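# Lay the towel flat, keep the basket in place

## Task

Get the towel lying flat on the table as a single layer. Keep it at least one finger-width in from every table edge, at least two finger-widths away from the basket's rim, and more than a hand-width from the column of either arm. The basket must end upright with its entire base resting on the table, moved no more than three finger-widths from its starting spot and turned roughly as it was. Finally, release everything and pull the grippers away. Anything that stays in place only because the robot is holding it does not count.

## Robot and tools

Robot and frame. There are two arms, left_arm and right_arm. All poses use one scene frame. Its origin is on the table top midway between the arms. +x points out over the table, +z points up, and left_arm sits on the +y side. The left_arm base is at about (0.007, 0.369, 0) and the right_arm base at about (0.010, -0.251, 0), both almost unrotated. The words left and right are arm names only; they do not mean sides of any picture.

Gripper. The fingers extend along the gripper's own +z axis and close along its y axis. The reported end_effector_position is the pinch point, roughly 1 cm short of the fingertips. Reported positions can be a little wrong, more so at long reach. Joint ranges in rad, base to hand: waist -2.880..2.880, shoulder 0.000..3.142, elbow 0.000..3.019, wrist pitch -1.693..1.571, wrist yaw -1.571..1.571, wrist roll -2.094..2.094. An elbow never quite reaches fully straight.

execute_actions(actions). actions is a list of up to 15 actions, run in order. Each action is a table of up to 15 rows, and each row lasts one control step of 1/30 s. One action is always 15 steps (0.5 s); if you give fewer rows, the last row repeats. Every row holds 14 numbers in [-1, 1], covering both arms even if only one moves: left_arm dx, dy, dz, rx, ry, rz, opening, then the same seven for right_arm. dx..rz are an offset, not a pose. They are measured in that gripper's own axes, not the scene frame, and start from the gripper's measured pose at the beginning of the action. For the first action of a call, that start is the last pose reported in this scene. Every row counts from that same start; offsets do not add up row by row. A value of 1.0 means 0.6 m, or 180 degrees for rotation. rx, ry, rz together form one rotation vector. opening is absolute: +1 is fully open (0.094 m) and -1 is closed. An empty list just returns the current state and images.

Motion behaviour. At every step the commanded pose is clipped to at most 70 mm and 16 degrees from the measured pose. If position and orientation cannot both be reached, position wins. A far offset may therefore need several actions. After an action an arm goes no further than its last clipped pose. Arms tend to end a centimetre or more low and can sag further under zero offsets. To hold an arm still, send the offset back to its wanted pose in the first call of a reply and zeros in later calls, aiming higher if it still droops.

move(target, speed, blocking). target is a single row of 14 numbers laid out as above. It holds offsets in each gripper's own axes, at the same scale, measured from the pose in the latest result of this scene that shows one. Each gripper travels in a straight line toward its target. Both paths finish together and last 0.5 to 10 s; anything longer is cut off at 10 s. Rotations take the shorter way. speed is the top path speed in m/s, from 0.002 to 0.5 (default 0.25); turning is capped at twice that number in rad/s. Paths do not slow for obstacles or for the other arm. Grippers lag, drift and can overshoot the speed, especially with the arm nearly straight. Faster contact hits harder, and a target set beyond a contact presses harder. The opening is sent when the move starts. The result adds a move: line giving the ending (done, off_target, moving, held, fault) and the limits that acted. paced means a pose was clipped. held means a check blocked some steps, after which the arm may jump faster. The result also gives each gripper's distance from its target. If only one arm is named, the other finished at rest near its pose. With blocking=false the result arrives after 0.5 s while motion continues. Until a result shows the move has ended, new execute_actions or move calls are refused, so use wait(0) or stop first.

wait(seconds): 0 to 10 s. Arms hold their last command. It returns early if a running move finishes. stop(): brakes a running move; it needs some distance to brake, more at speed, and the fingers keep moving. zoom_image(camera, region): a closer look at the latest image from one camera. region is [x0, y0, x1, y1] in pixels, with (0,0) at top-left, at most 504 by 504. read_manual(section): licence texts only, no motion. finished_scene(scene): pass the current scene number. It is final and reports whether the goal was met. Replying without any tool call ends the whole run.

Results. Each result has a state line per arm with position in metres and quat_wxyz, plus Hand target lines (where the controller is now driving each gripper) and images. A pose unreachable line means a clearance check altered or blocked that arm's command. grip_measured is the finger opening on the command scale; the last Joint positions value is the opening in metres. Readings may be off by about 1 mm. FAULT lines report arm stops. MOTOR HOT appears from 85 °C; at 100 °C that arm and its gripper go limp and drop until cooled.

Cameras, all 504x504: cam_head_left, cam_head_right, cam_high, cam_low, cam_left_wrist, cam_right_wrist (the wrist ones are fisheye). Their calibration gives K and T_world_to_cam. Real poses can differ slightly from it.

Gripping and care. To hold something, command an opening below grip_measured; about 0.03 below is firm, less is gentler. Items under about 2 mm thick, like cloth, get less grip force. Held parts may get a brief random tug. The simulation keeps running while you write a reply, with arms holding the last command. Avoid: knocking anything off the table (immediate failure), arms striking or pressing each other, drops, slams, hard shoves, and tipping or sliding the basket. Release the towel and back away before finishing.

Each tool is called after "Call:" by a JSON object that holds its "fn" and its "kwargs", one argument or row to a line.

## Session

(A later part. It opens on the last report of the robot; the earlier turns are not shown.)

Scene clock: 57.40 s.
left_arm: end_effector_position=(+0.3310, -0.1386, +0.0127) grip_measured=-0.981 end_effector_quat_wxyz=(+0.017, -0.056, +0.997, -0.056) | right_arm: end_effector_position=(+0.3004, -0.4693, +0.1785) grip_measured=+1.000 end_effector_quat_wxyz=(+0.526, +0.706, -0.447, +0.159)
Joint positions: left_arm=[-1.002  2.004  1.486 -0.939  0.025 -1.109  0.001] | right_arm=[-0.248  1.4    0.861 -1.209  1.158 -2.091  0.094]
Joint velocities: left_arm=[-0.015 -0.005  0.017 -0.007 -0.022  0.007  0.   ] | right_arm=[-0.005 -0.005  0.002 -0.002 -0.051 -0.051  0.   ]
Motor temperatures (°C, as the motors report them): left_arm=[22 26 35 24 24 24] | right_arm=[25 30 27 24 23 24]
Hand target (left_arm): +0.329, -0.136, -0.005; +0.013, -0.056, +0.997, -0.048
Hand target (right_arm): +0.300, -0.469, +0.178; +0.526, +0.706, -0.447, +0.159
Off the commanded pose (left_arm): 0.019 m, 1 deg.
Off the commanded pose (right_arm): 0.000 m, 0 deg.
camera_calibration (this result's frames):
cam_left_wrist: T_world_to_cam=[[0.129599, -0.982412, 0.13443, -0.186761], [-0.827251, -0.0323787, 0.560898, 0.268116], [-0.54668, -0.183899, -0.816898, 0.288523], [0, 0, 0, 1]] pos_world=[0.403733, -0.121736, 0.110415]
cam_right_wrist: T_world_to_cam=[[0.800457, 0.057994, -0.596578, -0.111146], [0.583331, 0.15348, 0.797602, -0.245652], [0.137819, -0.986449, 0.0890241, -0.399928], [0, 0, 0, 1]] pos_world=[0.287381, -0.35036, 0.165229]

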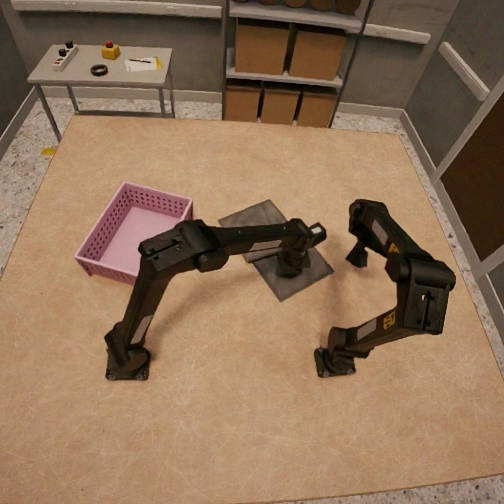

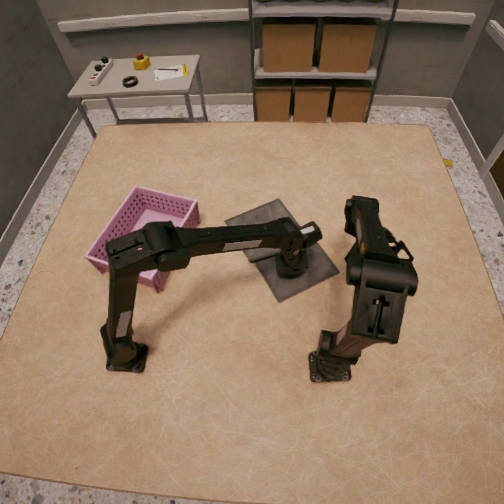

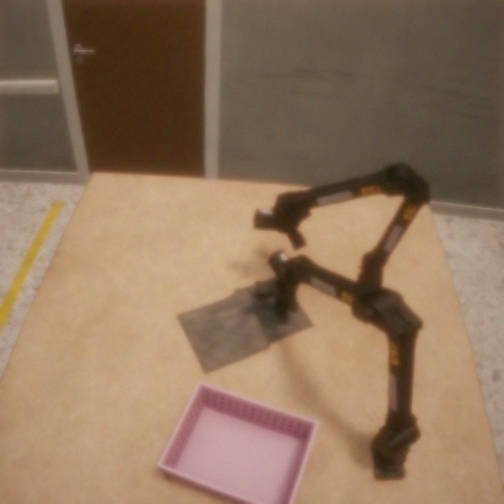

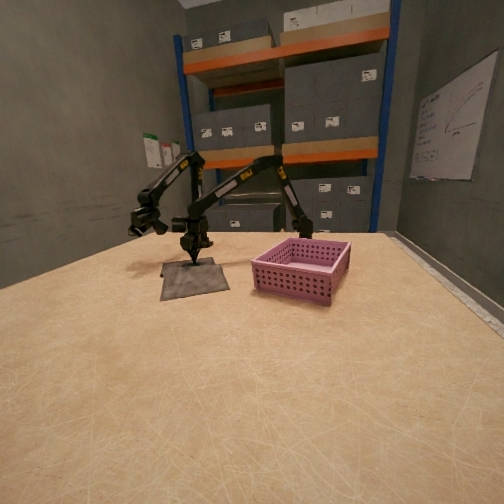

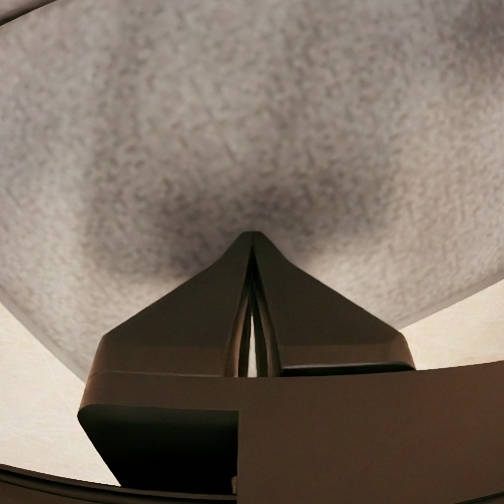

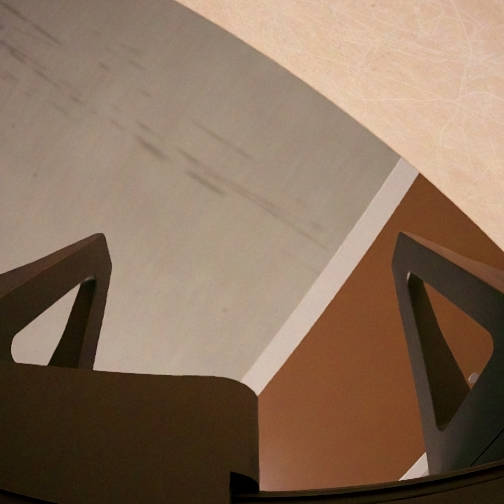

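In contact now. Drag.

Call:
{"fn": "move", "kwargs": {
  "target": [0.27,0.15,0.045,0,0,0,-1,0,0,0,0,0,0,1],
  "speed": 0.05
}}

Call:
{"fn": "move", "kwargs": {
  "target": [0.15,0.25,-0.2,0,0,0,-1,0,0,0,0,0,0,1]
}}

Scene clock: 64.43 s.
left_arm: end_effector_position=(+0.1797, -0.0889, +0.0069) grip_measured=-0.981 end_effector_quat_wxyz=(+0.033, -0.057, +0.994, -0.092) | right_arm: end_effector_position=(+0.3004, -0.4693, +0.1785) grip_measured=+1.000 end_effector_quat_wxyz=(+0.526, +0.706, -0.447, +0.159)
Joint positions: left_arm=[-1.22   1.73   1.032 -0.676 -0.008 -1.326  0.001] | right_arm=[-0.248  1.4    0.861 -1.209  1.158 -2.091  0.094]
Joint velocities: left_arm=[-0.005 -0.005  0.007 -0.012 -0.051  0.007  0.001] | right_arm=[-0.015 -0.005 -0.007 -0.007 -0.007 -0.022  0.   ]
Motor temperatures (°C, as the motors report them): left_arm=[22 27 35 24 24 24] | right_arm=[25 30 27 24 23 24]
Hand target (left_arm): +0.162, -0.070, -0.025; +0.019, -0.056, +0.997, -0.056
Hand target (right_arm): +0.300, -0.469, +0.178; +0.526, +0.706, -0.447, +0.159
Off the commanded pose (left_arm): 0.044 m, 5 deg.
Off the commanded pose (right_arm): 0.000 m, 0 deg.
move: off_target (left_arm)
camera_calibration (this result's frames):
cam_left_wrist: T_world_to_cam=[[0.126205, -0.969792, 0.20875, -0.116324], [-0.846525, 0.00442249, 0.532331, 0.154769], [-0.517174, -0.243895, -0.820394, 0.199652], [0, 0, 0, 1]] pos_world=[0.248951, -0.0648002, 0.105688]
cam_right_wrist: T_world_to_cam=[[0.800457, 0.057994, -0.596578, -0.111146], [0.583331, 0.15348, 0.797602, -0.245652], [0.137819, -0.986449, 0.0890241, -0.399928], [0, 0, 0, 1]] pos_world=[0.287381, -0.35036, 0.165229]

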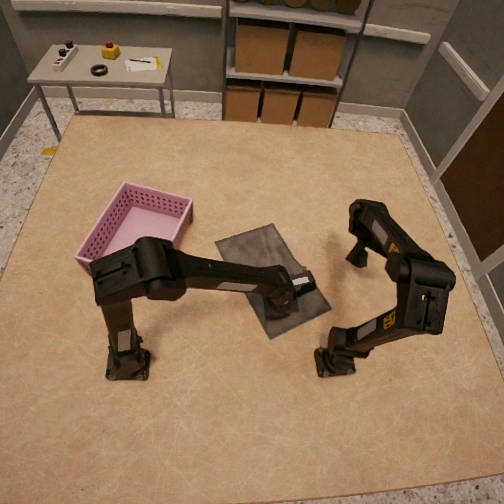

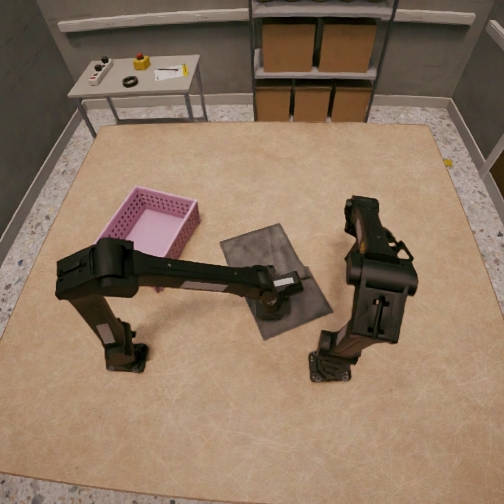

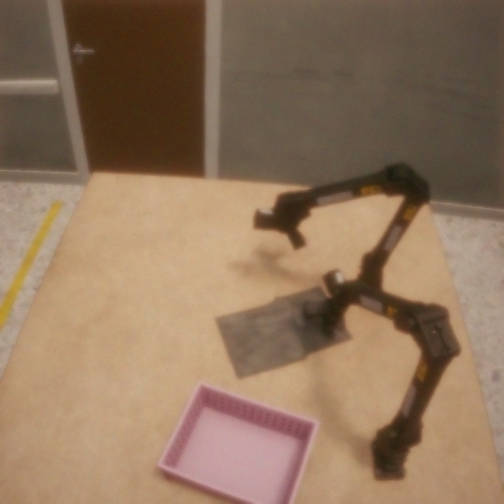

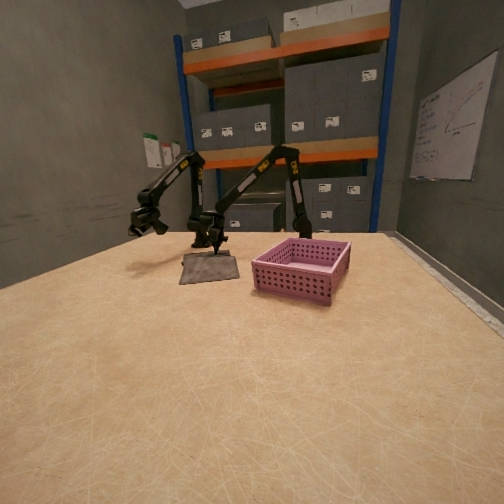

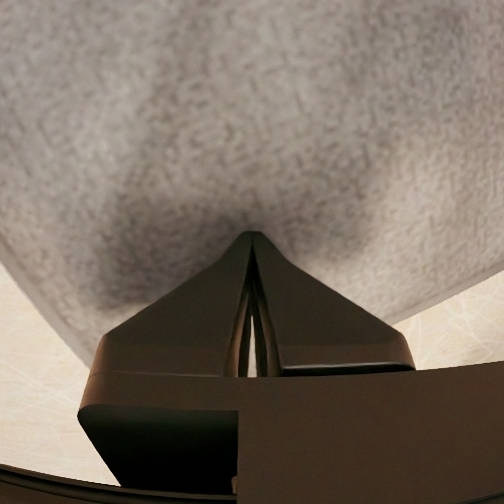

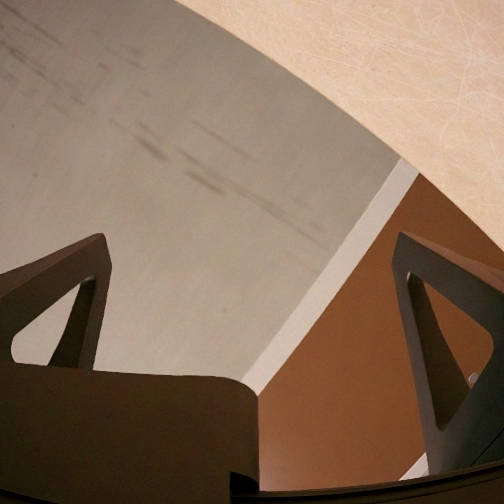

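Scene clock: 65.80 s.
left_arm: end_effector_position=(+0.0701, +0.0594, +0.0995) grip_measured=-0.981 end_effector_quat_wxyz=(+0.035, -0.052, +0.992, -0.111) | right_arm: end_effector_position=(+0.3004, -0.4693, +0.1785) grip_measured=+1.000 end_effector_quat_wxyz=(+0.526, +0.706, -0.447, +0.159)
Joint positions: left_arm=[-1.399  1.109  0.674 -0.907 -0.042 -1.493  0.001] | right_arm=[-0.248  1.4    0.861 -1.209  1.158 -2.091  0.094]
Joint velocities: left_arm=[ 0.015 -0.005 -0.012 -0.007  0.007 -0.007 -0.   ] | right_arm=[ 0.005 -0.005 -0.007 -0.007 -0.022 -0.051  0.   ]
Motor temperatures (°C, as the motors report them): left_arm=[22 26 34 24 24 24] | right_arm=[25 30 27 24 23 24]
Hand target (left_arm): +0.066, +0.067, +0.092; +0.034, -0.056, +0.993, -0.093
Hand target (right_arm): +0.300, -0.469, +0.178; +0.526, +0.706, -0.447, +0.159
Off the commanded pose (left_arm): 0.013 m, 2 deg.
Off the commanded pose (right_arm): 0.000 m, 0 deg.
move: off_target (left_arm)
camera_calibration (this result's frames):
cam_left_wrist: T_world_to_cam=[[0.115551, -0.962701, 0.244651, 0.0187831], [-0.85043, 0.0313812, 0.525151, 0.0113892], [-0.513241, -0.26874, -0.815084, 0.255768], [0, 0, 0, 1]] pos_world=[0.138786, 0.0864602, 0.197896]
cam_right_wrist: T_world_to_cam=[[0.800457, 0.057994, -0.596578, -0.111146], [0.583331, 0.15348, 0.797602, -0.245652], [0.137819, -0.986449, 0.0890241, -0.399928], [0, 0, 0, 1]] pos_world=[0.287381, -0.35036, 0.165229]

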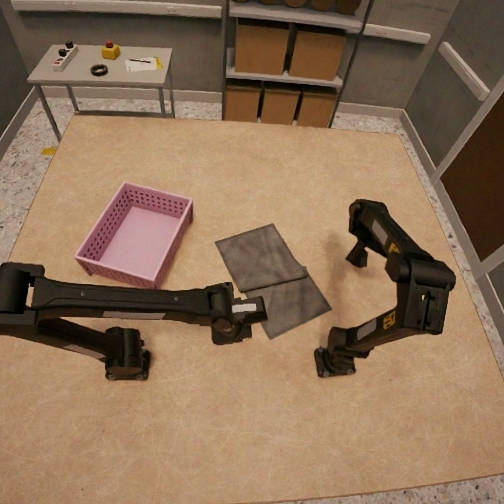

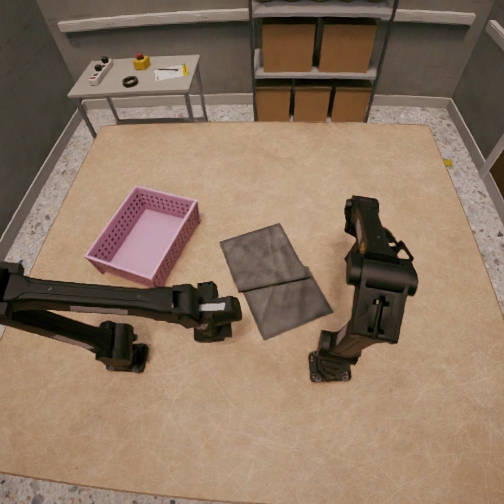

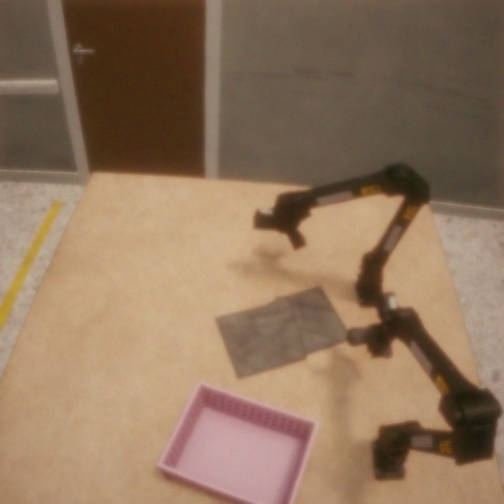

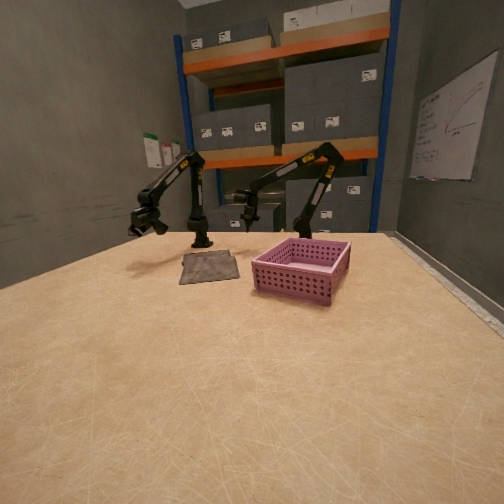

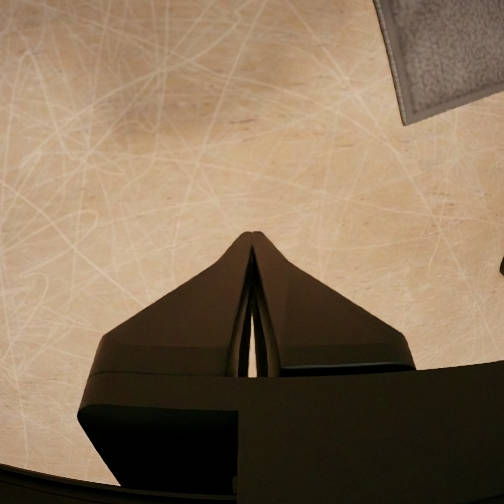

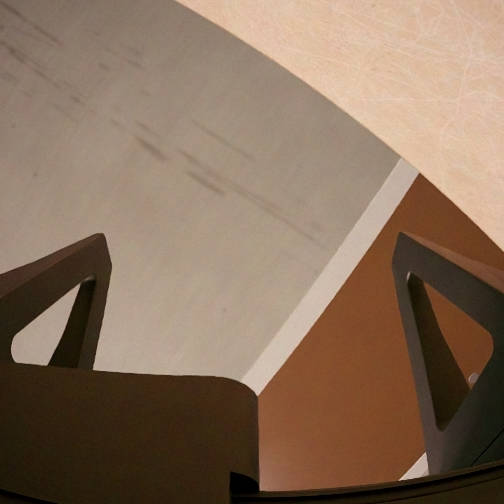

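Call:
{"fn": "move", "kwargs": {
  "target": [-0.59,-0.07,0.0,-0.07,0.022,0.033,1,0,0,0,0,0,0,1]
}}

Scene clock: 77.03 s.
left_arm: end_effector_position=(+0.4132, +0.0657, +0.1191) grip_measured=+1.000 end_effector_quat_wxyz=(-0.007, -0.008, +1.000, +0.001) | right_arm: end_effector_position=(+0.3004, -0.4693, +0.1785) grip_measured=+1.000 end_effector_quat_wxyz=(+0.526, +0.706, -0.447, +0.159)
Joint positions: left_arm=[-0.646  1.733  1.391 -1.24   0.007 -0.655  0.094] | right_arm=[-0.248  1.4    0.861 -1.209  1.158 -2.091  0.094]
Joint velocities: left_arm=[-0.005 -0.005  0.012 -0.007 -0.007 -0.007  0.   ] | right_arm=[-0.015 -0.005 -0.017 -0.012  0.007 -0.007  0.   ]
Motor temperatures (°C, as the motors report them): left_arm=[22 26 35 24 24 24] | right_arm=[25 29 27 24 23 24]
Hand target (left_arm): +0.424, +0.060, +0.125; -0.003, -0.000, +1.000, -0.000
Hand target (right_arm): +0.300, -0.469, +0.178; +0.526, +0.706, -0.447, +0.159
Off the commanded pose (left_arm): 0.018 m, 1 deg.
Off the commanded pose (right_arm): 0.000 m, 0 deg.
move: off_target (left_arm)
camera_calibration (this result's frames):
cam_left_wrist: T_world_to_cam=[[0.0372905, -0.999126, 0.0189062, 0.0420518], [-0.800867, -0.0185646, 0.598555, 0.266764], [-0.59768, -0.0374617, -0.800859, 0.467559], [0, 0, 0, 1]] pos_world=[0.491526, 0.064483, 0.213981]
cam_right_wrist: T_world_to_cam=[[0.800457, 0.057994, -0.596578, -0.111146], [0.583331, 0.15348, 0.797602, -0.245652], [0.137819, -0.986449, 0.0890241, -0.399928], [0, 0, 0, 1]] pos_world=[0.287381, -0.35036, 0.165229]

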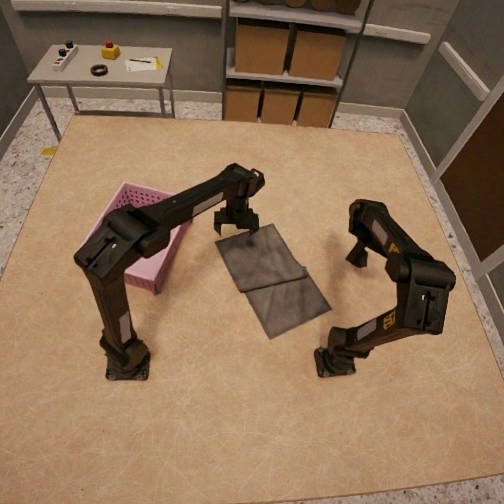

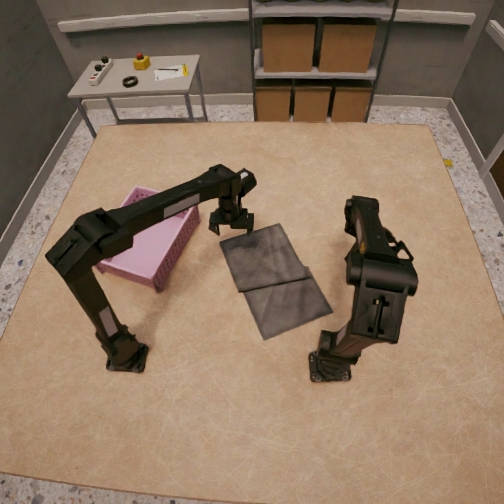

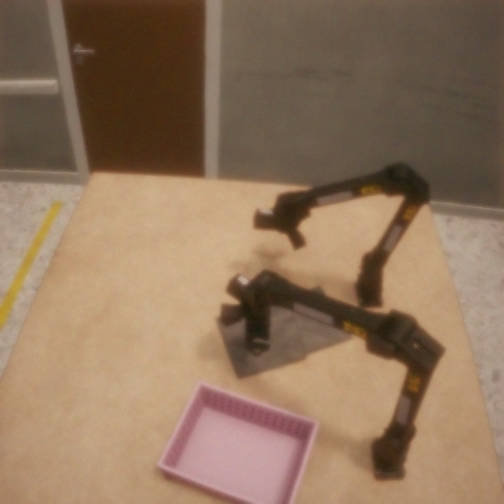

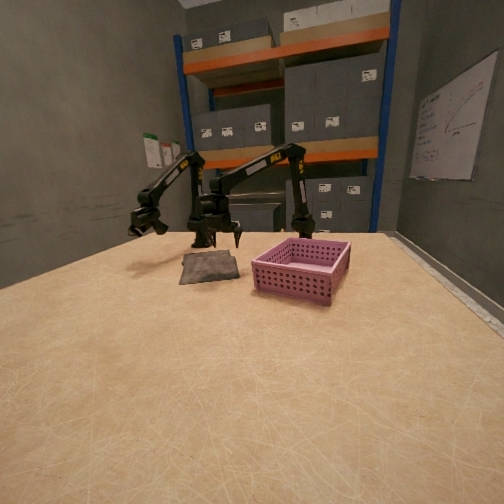

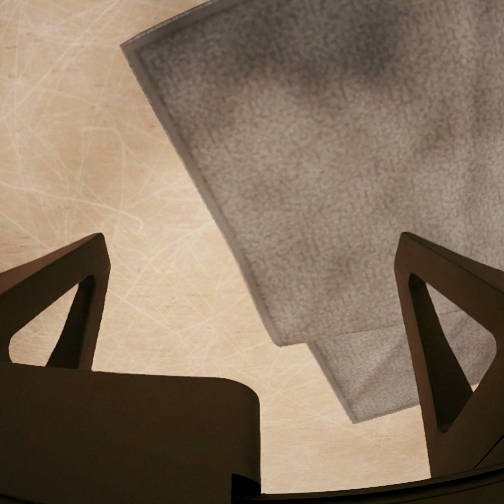

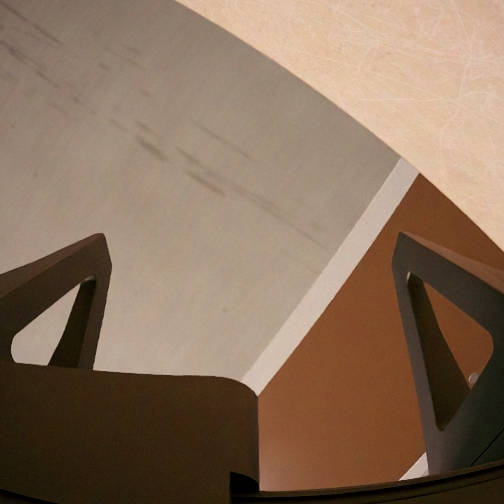

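Call:
{"fn": "move", "kwargs": {
  "target": [0.42,-0.35,-0.02,0,0,0,1,0,0,0,0,0,0,1]
}}

Scene clock: 92.40 s.
left_arm: end_effector_position=(+0.1616, -0.1388, +0.1327) grip_measured=+1.000 end_effector_quat_wxyz=(-0.004, +0.004, +1.000, +0.001) | right_arm: end_effector_position=(+0.3004, -0.4693, +0.1785) grip_measured=+1.000 end_effector_quat_wxyz=(+0.526, +0.706, -0.447, +0.159)
Joint positions: left_arm=[-1.28   1.778  1.489 -1.288  0.007 -1.265  0.094] | right_arm=[-0.248  1.4    0.861 -1.209  1.158 -2.091  0.094]
Joint velocities: left_arm=[-0.015 -0.024 -0.007 -0.012 -0.022 -0.051  0.   ] | right_arm=[-0.005  0.005  0.017 -0.002 -0.037 -0.037  0.   ]
Motor temperatures (°C, as the motors report them): left_arm=[22 26 37 24 24 24] | right_arm=[25 29 27 24 23 24]
Hand target (left_arm): +0.167, -0.150, +0.136; -0.004, -0.008, +1.000, -0.001
Hand target (right_arm): +0.300, -0.469, +0.178; +0.526, +0.706, -0.447, +0.159
Off the commanded pose (left_arm): 0.010 m, 1 deg.
Off the commanded pose (right_arm): 0.000 m, 0 deg.
move: done
camera_calibration (this result's frames):
cam_left_wrist: T_world_to_cam=[[0.0135134, -0.999748, 0.0179131, -0.149245], [-0.804363, -0.000226944, 0.594137, 0.0569883], [-0.593984, -0.0224375, -0.804164, 0.322272], [0, 0, 0, 1]] pos_world=[0.23928, -0.141964, 0.227974]
cam_right_wrist: T_world_to_cam=[[0.800457, 0.057994, -0.596578, -0.111146], [0.583331, 0.15348, 0.797602, -0.245652], [0.137819, -0.986449, 0.0890241, -0.399928], [0, 0, 0, 1]] pos_world=[0.287381, -0.35036, 0.165229]

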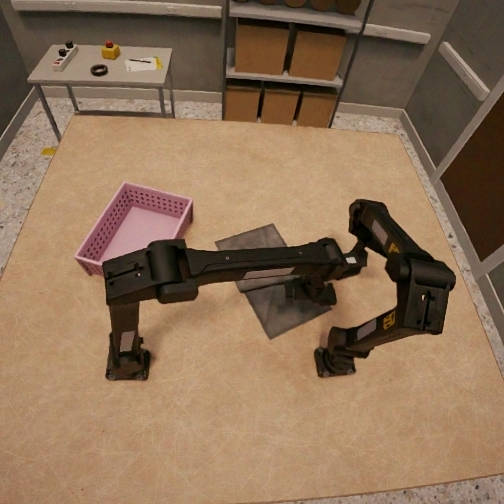

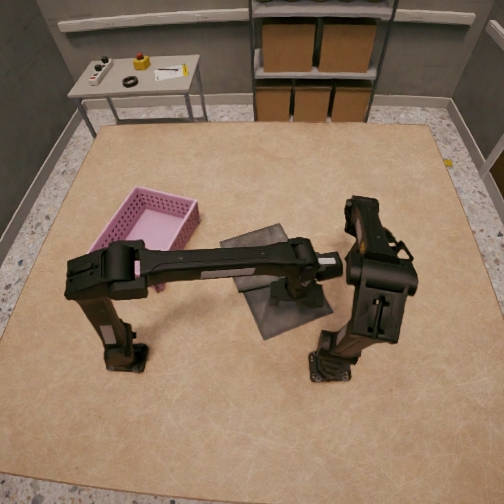

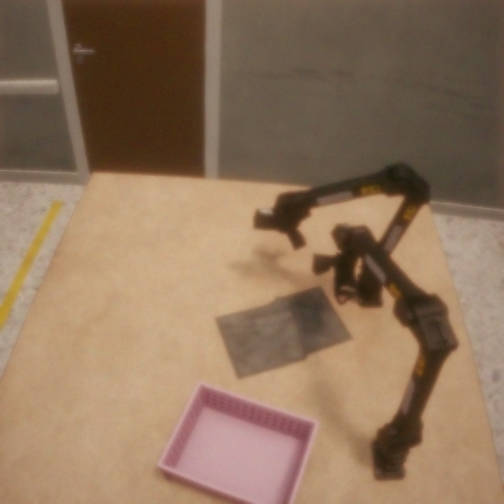

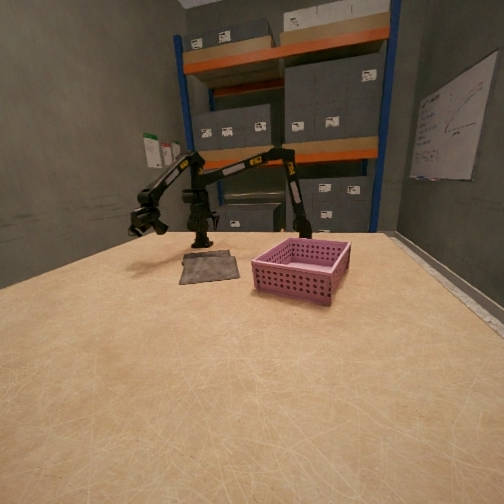

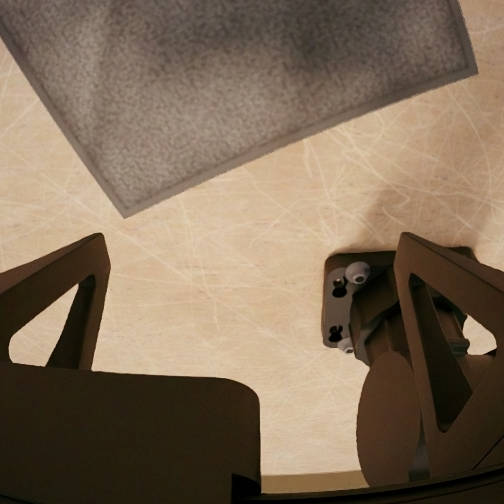

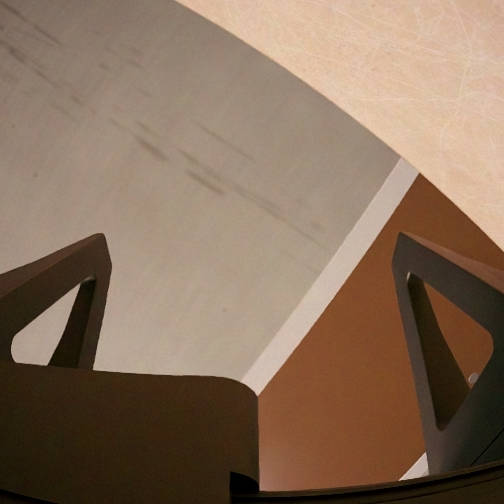

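Call:
{"fn": "move", "kwargs": {
  "target": [-0.03,-0.05,0.15,0,0,0,1,0,0,0,0,0,0,1],
  "speed": 0.12
}}

Scene clock: 98.27 s.
left_arm: end_effector_position=(+0.1706, -0.1683, +0.0546) grip_measured=+1.000 end_effector_quat_wxyz=(-0.003, +0.003, +1.000, -0.002) | right_arm: end_effector_position=(+0.3004, -0.4693, +0.1785) grip_measured=+1.000 end_effector_quat_wxyz=(+0.526, +0.706, -0.447, +0.159)
Joint positions: left_arm=[-1.28   1.922  1.483 -1.131  0.007 -1.268  0.094] | right_arm=[-0.248  1.4    0.861 -1.209  1.158 -2.091  0.094]
Joint velocities: left_arm=[-0.024 -0.005 -0.012  0.002 -0.037 -0.081  0.   ] | right_arm=[-0.005 -0.005 -0.002 -0.002 -0.051 -0.007  0.   ]
Motor temperatures (°C, as the motors report them): left_arm=[22 26 38 24 24 24] | right_arm=[25 29 27 24 23 24]
Hand target (left_arm): +0.178, -0.167, +0.043; -0.004, +0.004, +1.000, +0.001
Hand target (right_arm): +0.300, -0.469, +0.178; +0.526, +0.706, -0.447, +0.159
Off the commanded pose (left_arm): 0.015 m, 0 deg.
Off the commanded pose (right_arm): 0.000 m, 0 deg.
move: off_target (left_arm)
camera_calibration (this result's frames):
cam_left_wrist: T_world_to_cam=[[0.0161455, -0.999587, 0.0237529, -0.178206], [-0.805427, 0.00107459, 0.592694, 0.111122], [-0.592475, -0.0287005, -0.805077, 0.262952], [0, 0, 0, 1]] pos_world=[0.24817, -0.170705, 0.150068]
cam_right_wrist: T_world_to_cam=[[0.800457, 0.057994, -0.596578, -0.111146], [0.583331, 0.15348, 0.797602, -0.245652], [0.137819, -0.986449, 0.0890241, -0.399928], [0, 0, 0, 1]] pos_world=[0.287381, -0.35036, 0.165229]

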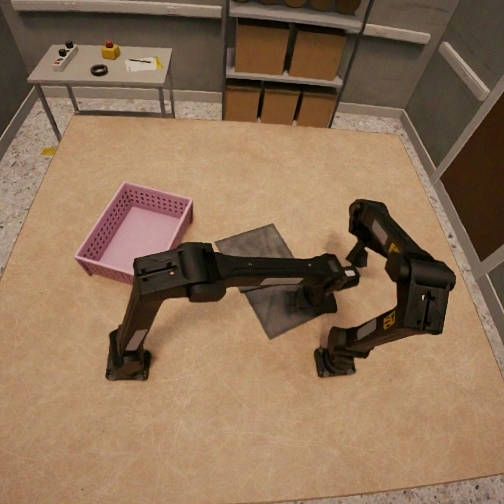

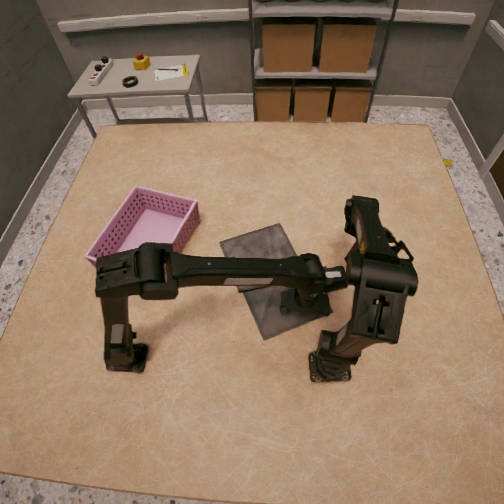

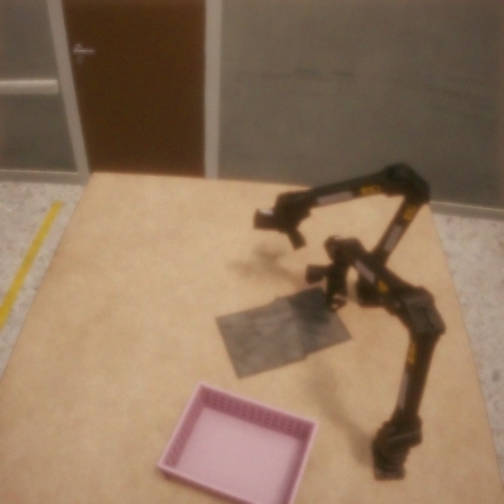

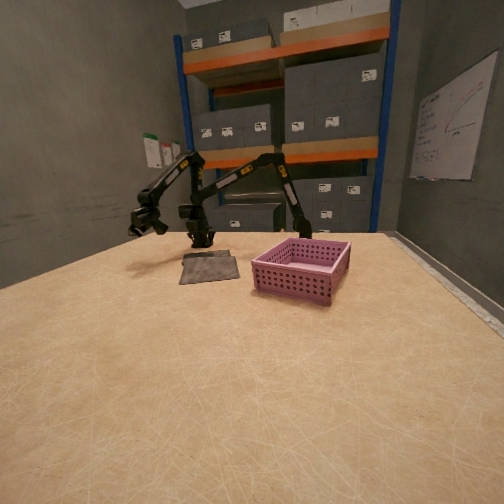

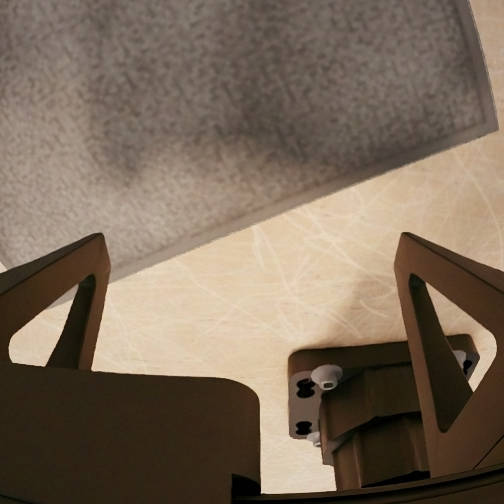

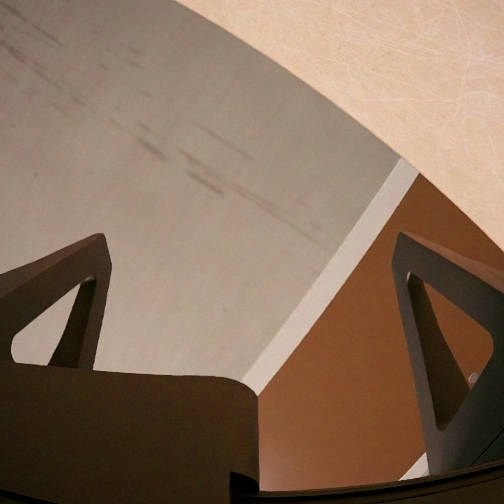

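Call:
{"fn": "move", "kwargs": {
  "target": [-0.055,0.02,0.03,0,0,-0.13,1,0,0,0,0,0,0,1],
  "speed": 0.1
}}

Scene clock: 107.47 s.
left_arm: end_effector_position=(+0.1968, -0.1606, +0.0502) grip_measured=+1.000 end_effector_quat_wxyz=(-0.002, -0.184, +0.983, -0.007) | right_arm: end_effector_position=(+0.3004, -0.4693, +0.1785) grip_measured=+1.000 end_effector_quat_wxyz=(+0.526, +0.706, -0.447, +0.159)
Joint positions: left_arm=[-1.231  1.922  1.47  -1.106  0.007 -1.595  0.094] | right_arm=[-0.248  1.4    0.861 -1.209  1.158 -2.091  0.094]
Joint velocities: left_arm=[-0.005  0.005  0.012 -0.007 -0.022  0.037  0.   ] | right_arm=[-0.005 -0.005 -0.012 -0.012  0.037  0.007  0.   ]
Motor temperatures (°C, as the motors report them): left_arm=[22 27 36 24 24 24] | right_arm=[25 29 27 24 23 24]
Hand target (left_arm): +0.203, -0.156, +0.036; -0.004, -0.200, +0.980, -0.000
Hand target (right_arm): +0.300, -0.469, +0.178; +0.526, +0.706, -0.447, +0.159
Off the commanded pose (left_arm): 0.016 m, 2 deg.
Off the commanded pose (right_arm): 0.000 m, 0 deg.
move: off_target (left_arm)
camera_calibration (this result's frames):
cam_left_wrist: T_world_to_cam=[[0.382099, -0.923494, 0.0340388, -0.231202], [-0.751209, -0.288941, 0.593463, 0.077539], [-0.538224, -0.252332, -0.804141, 0.228449], [0, 0, 0, 1]] pos_world=[0.269547, -0.133464, 0.145559]
cam_right_wrist: T_world_to_cam=[[0.800457, 0.057994, -0.596578, -0.111146], [0.583331, 0.15348, 0.797602, -0.245652], [0.137819, -0.986449, 0.0890241, -0.399928], [0, 0, 0, 1]] pos_world=[0.287381, -0.35036, 0.165229]

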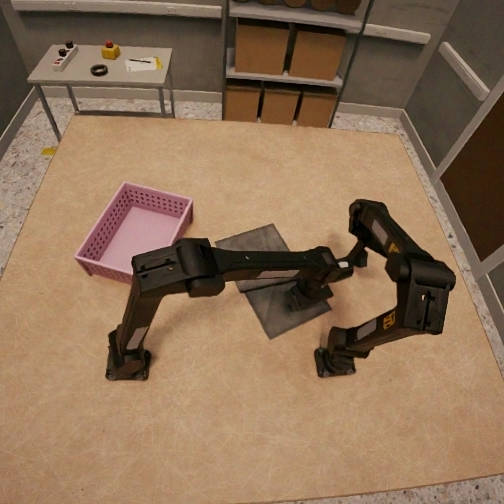

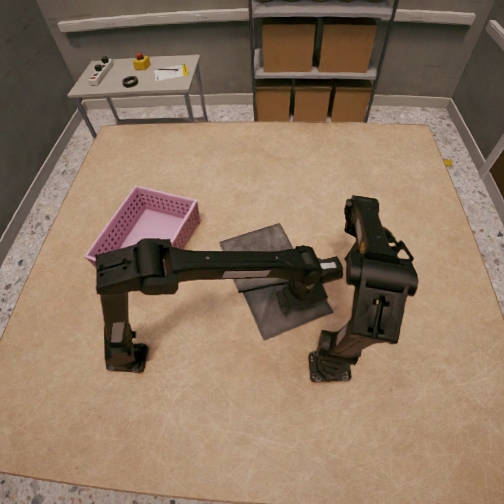

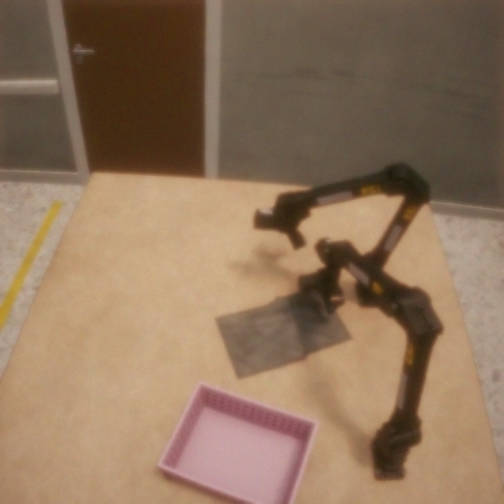

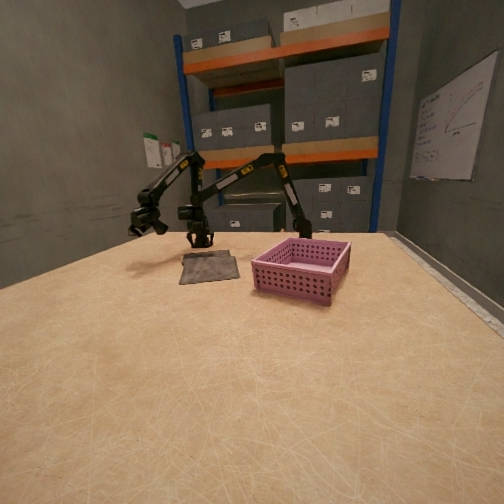

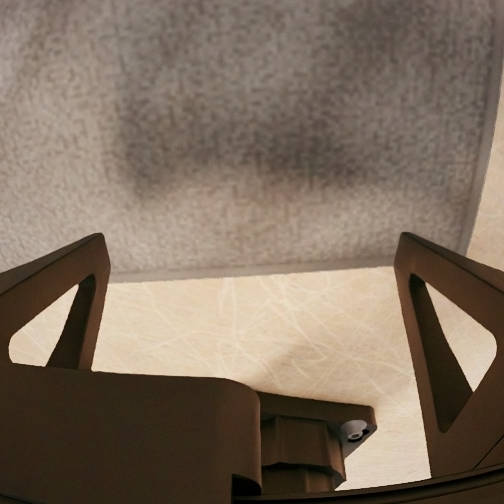

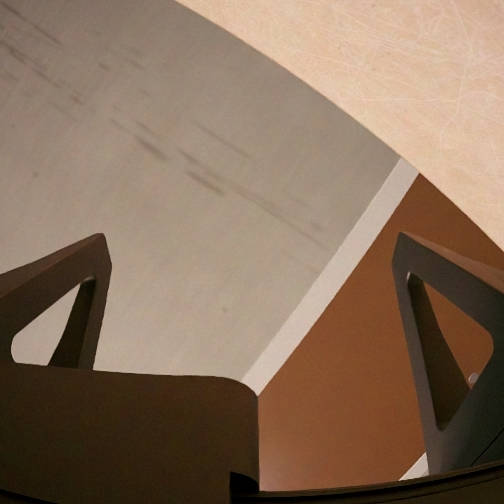

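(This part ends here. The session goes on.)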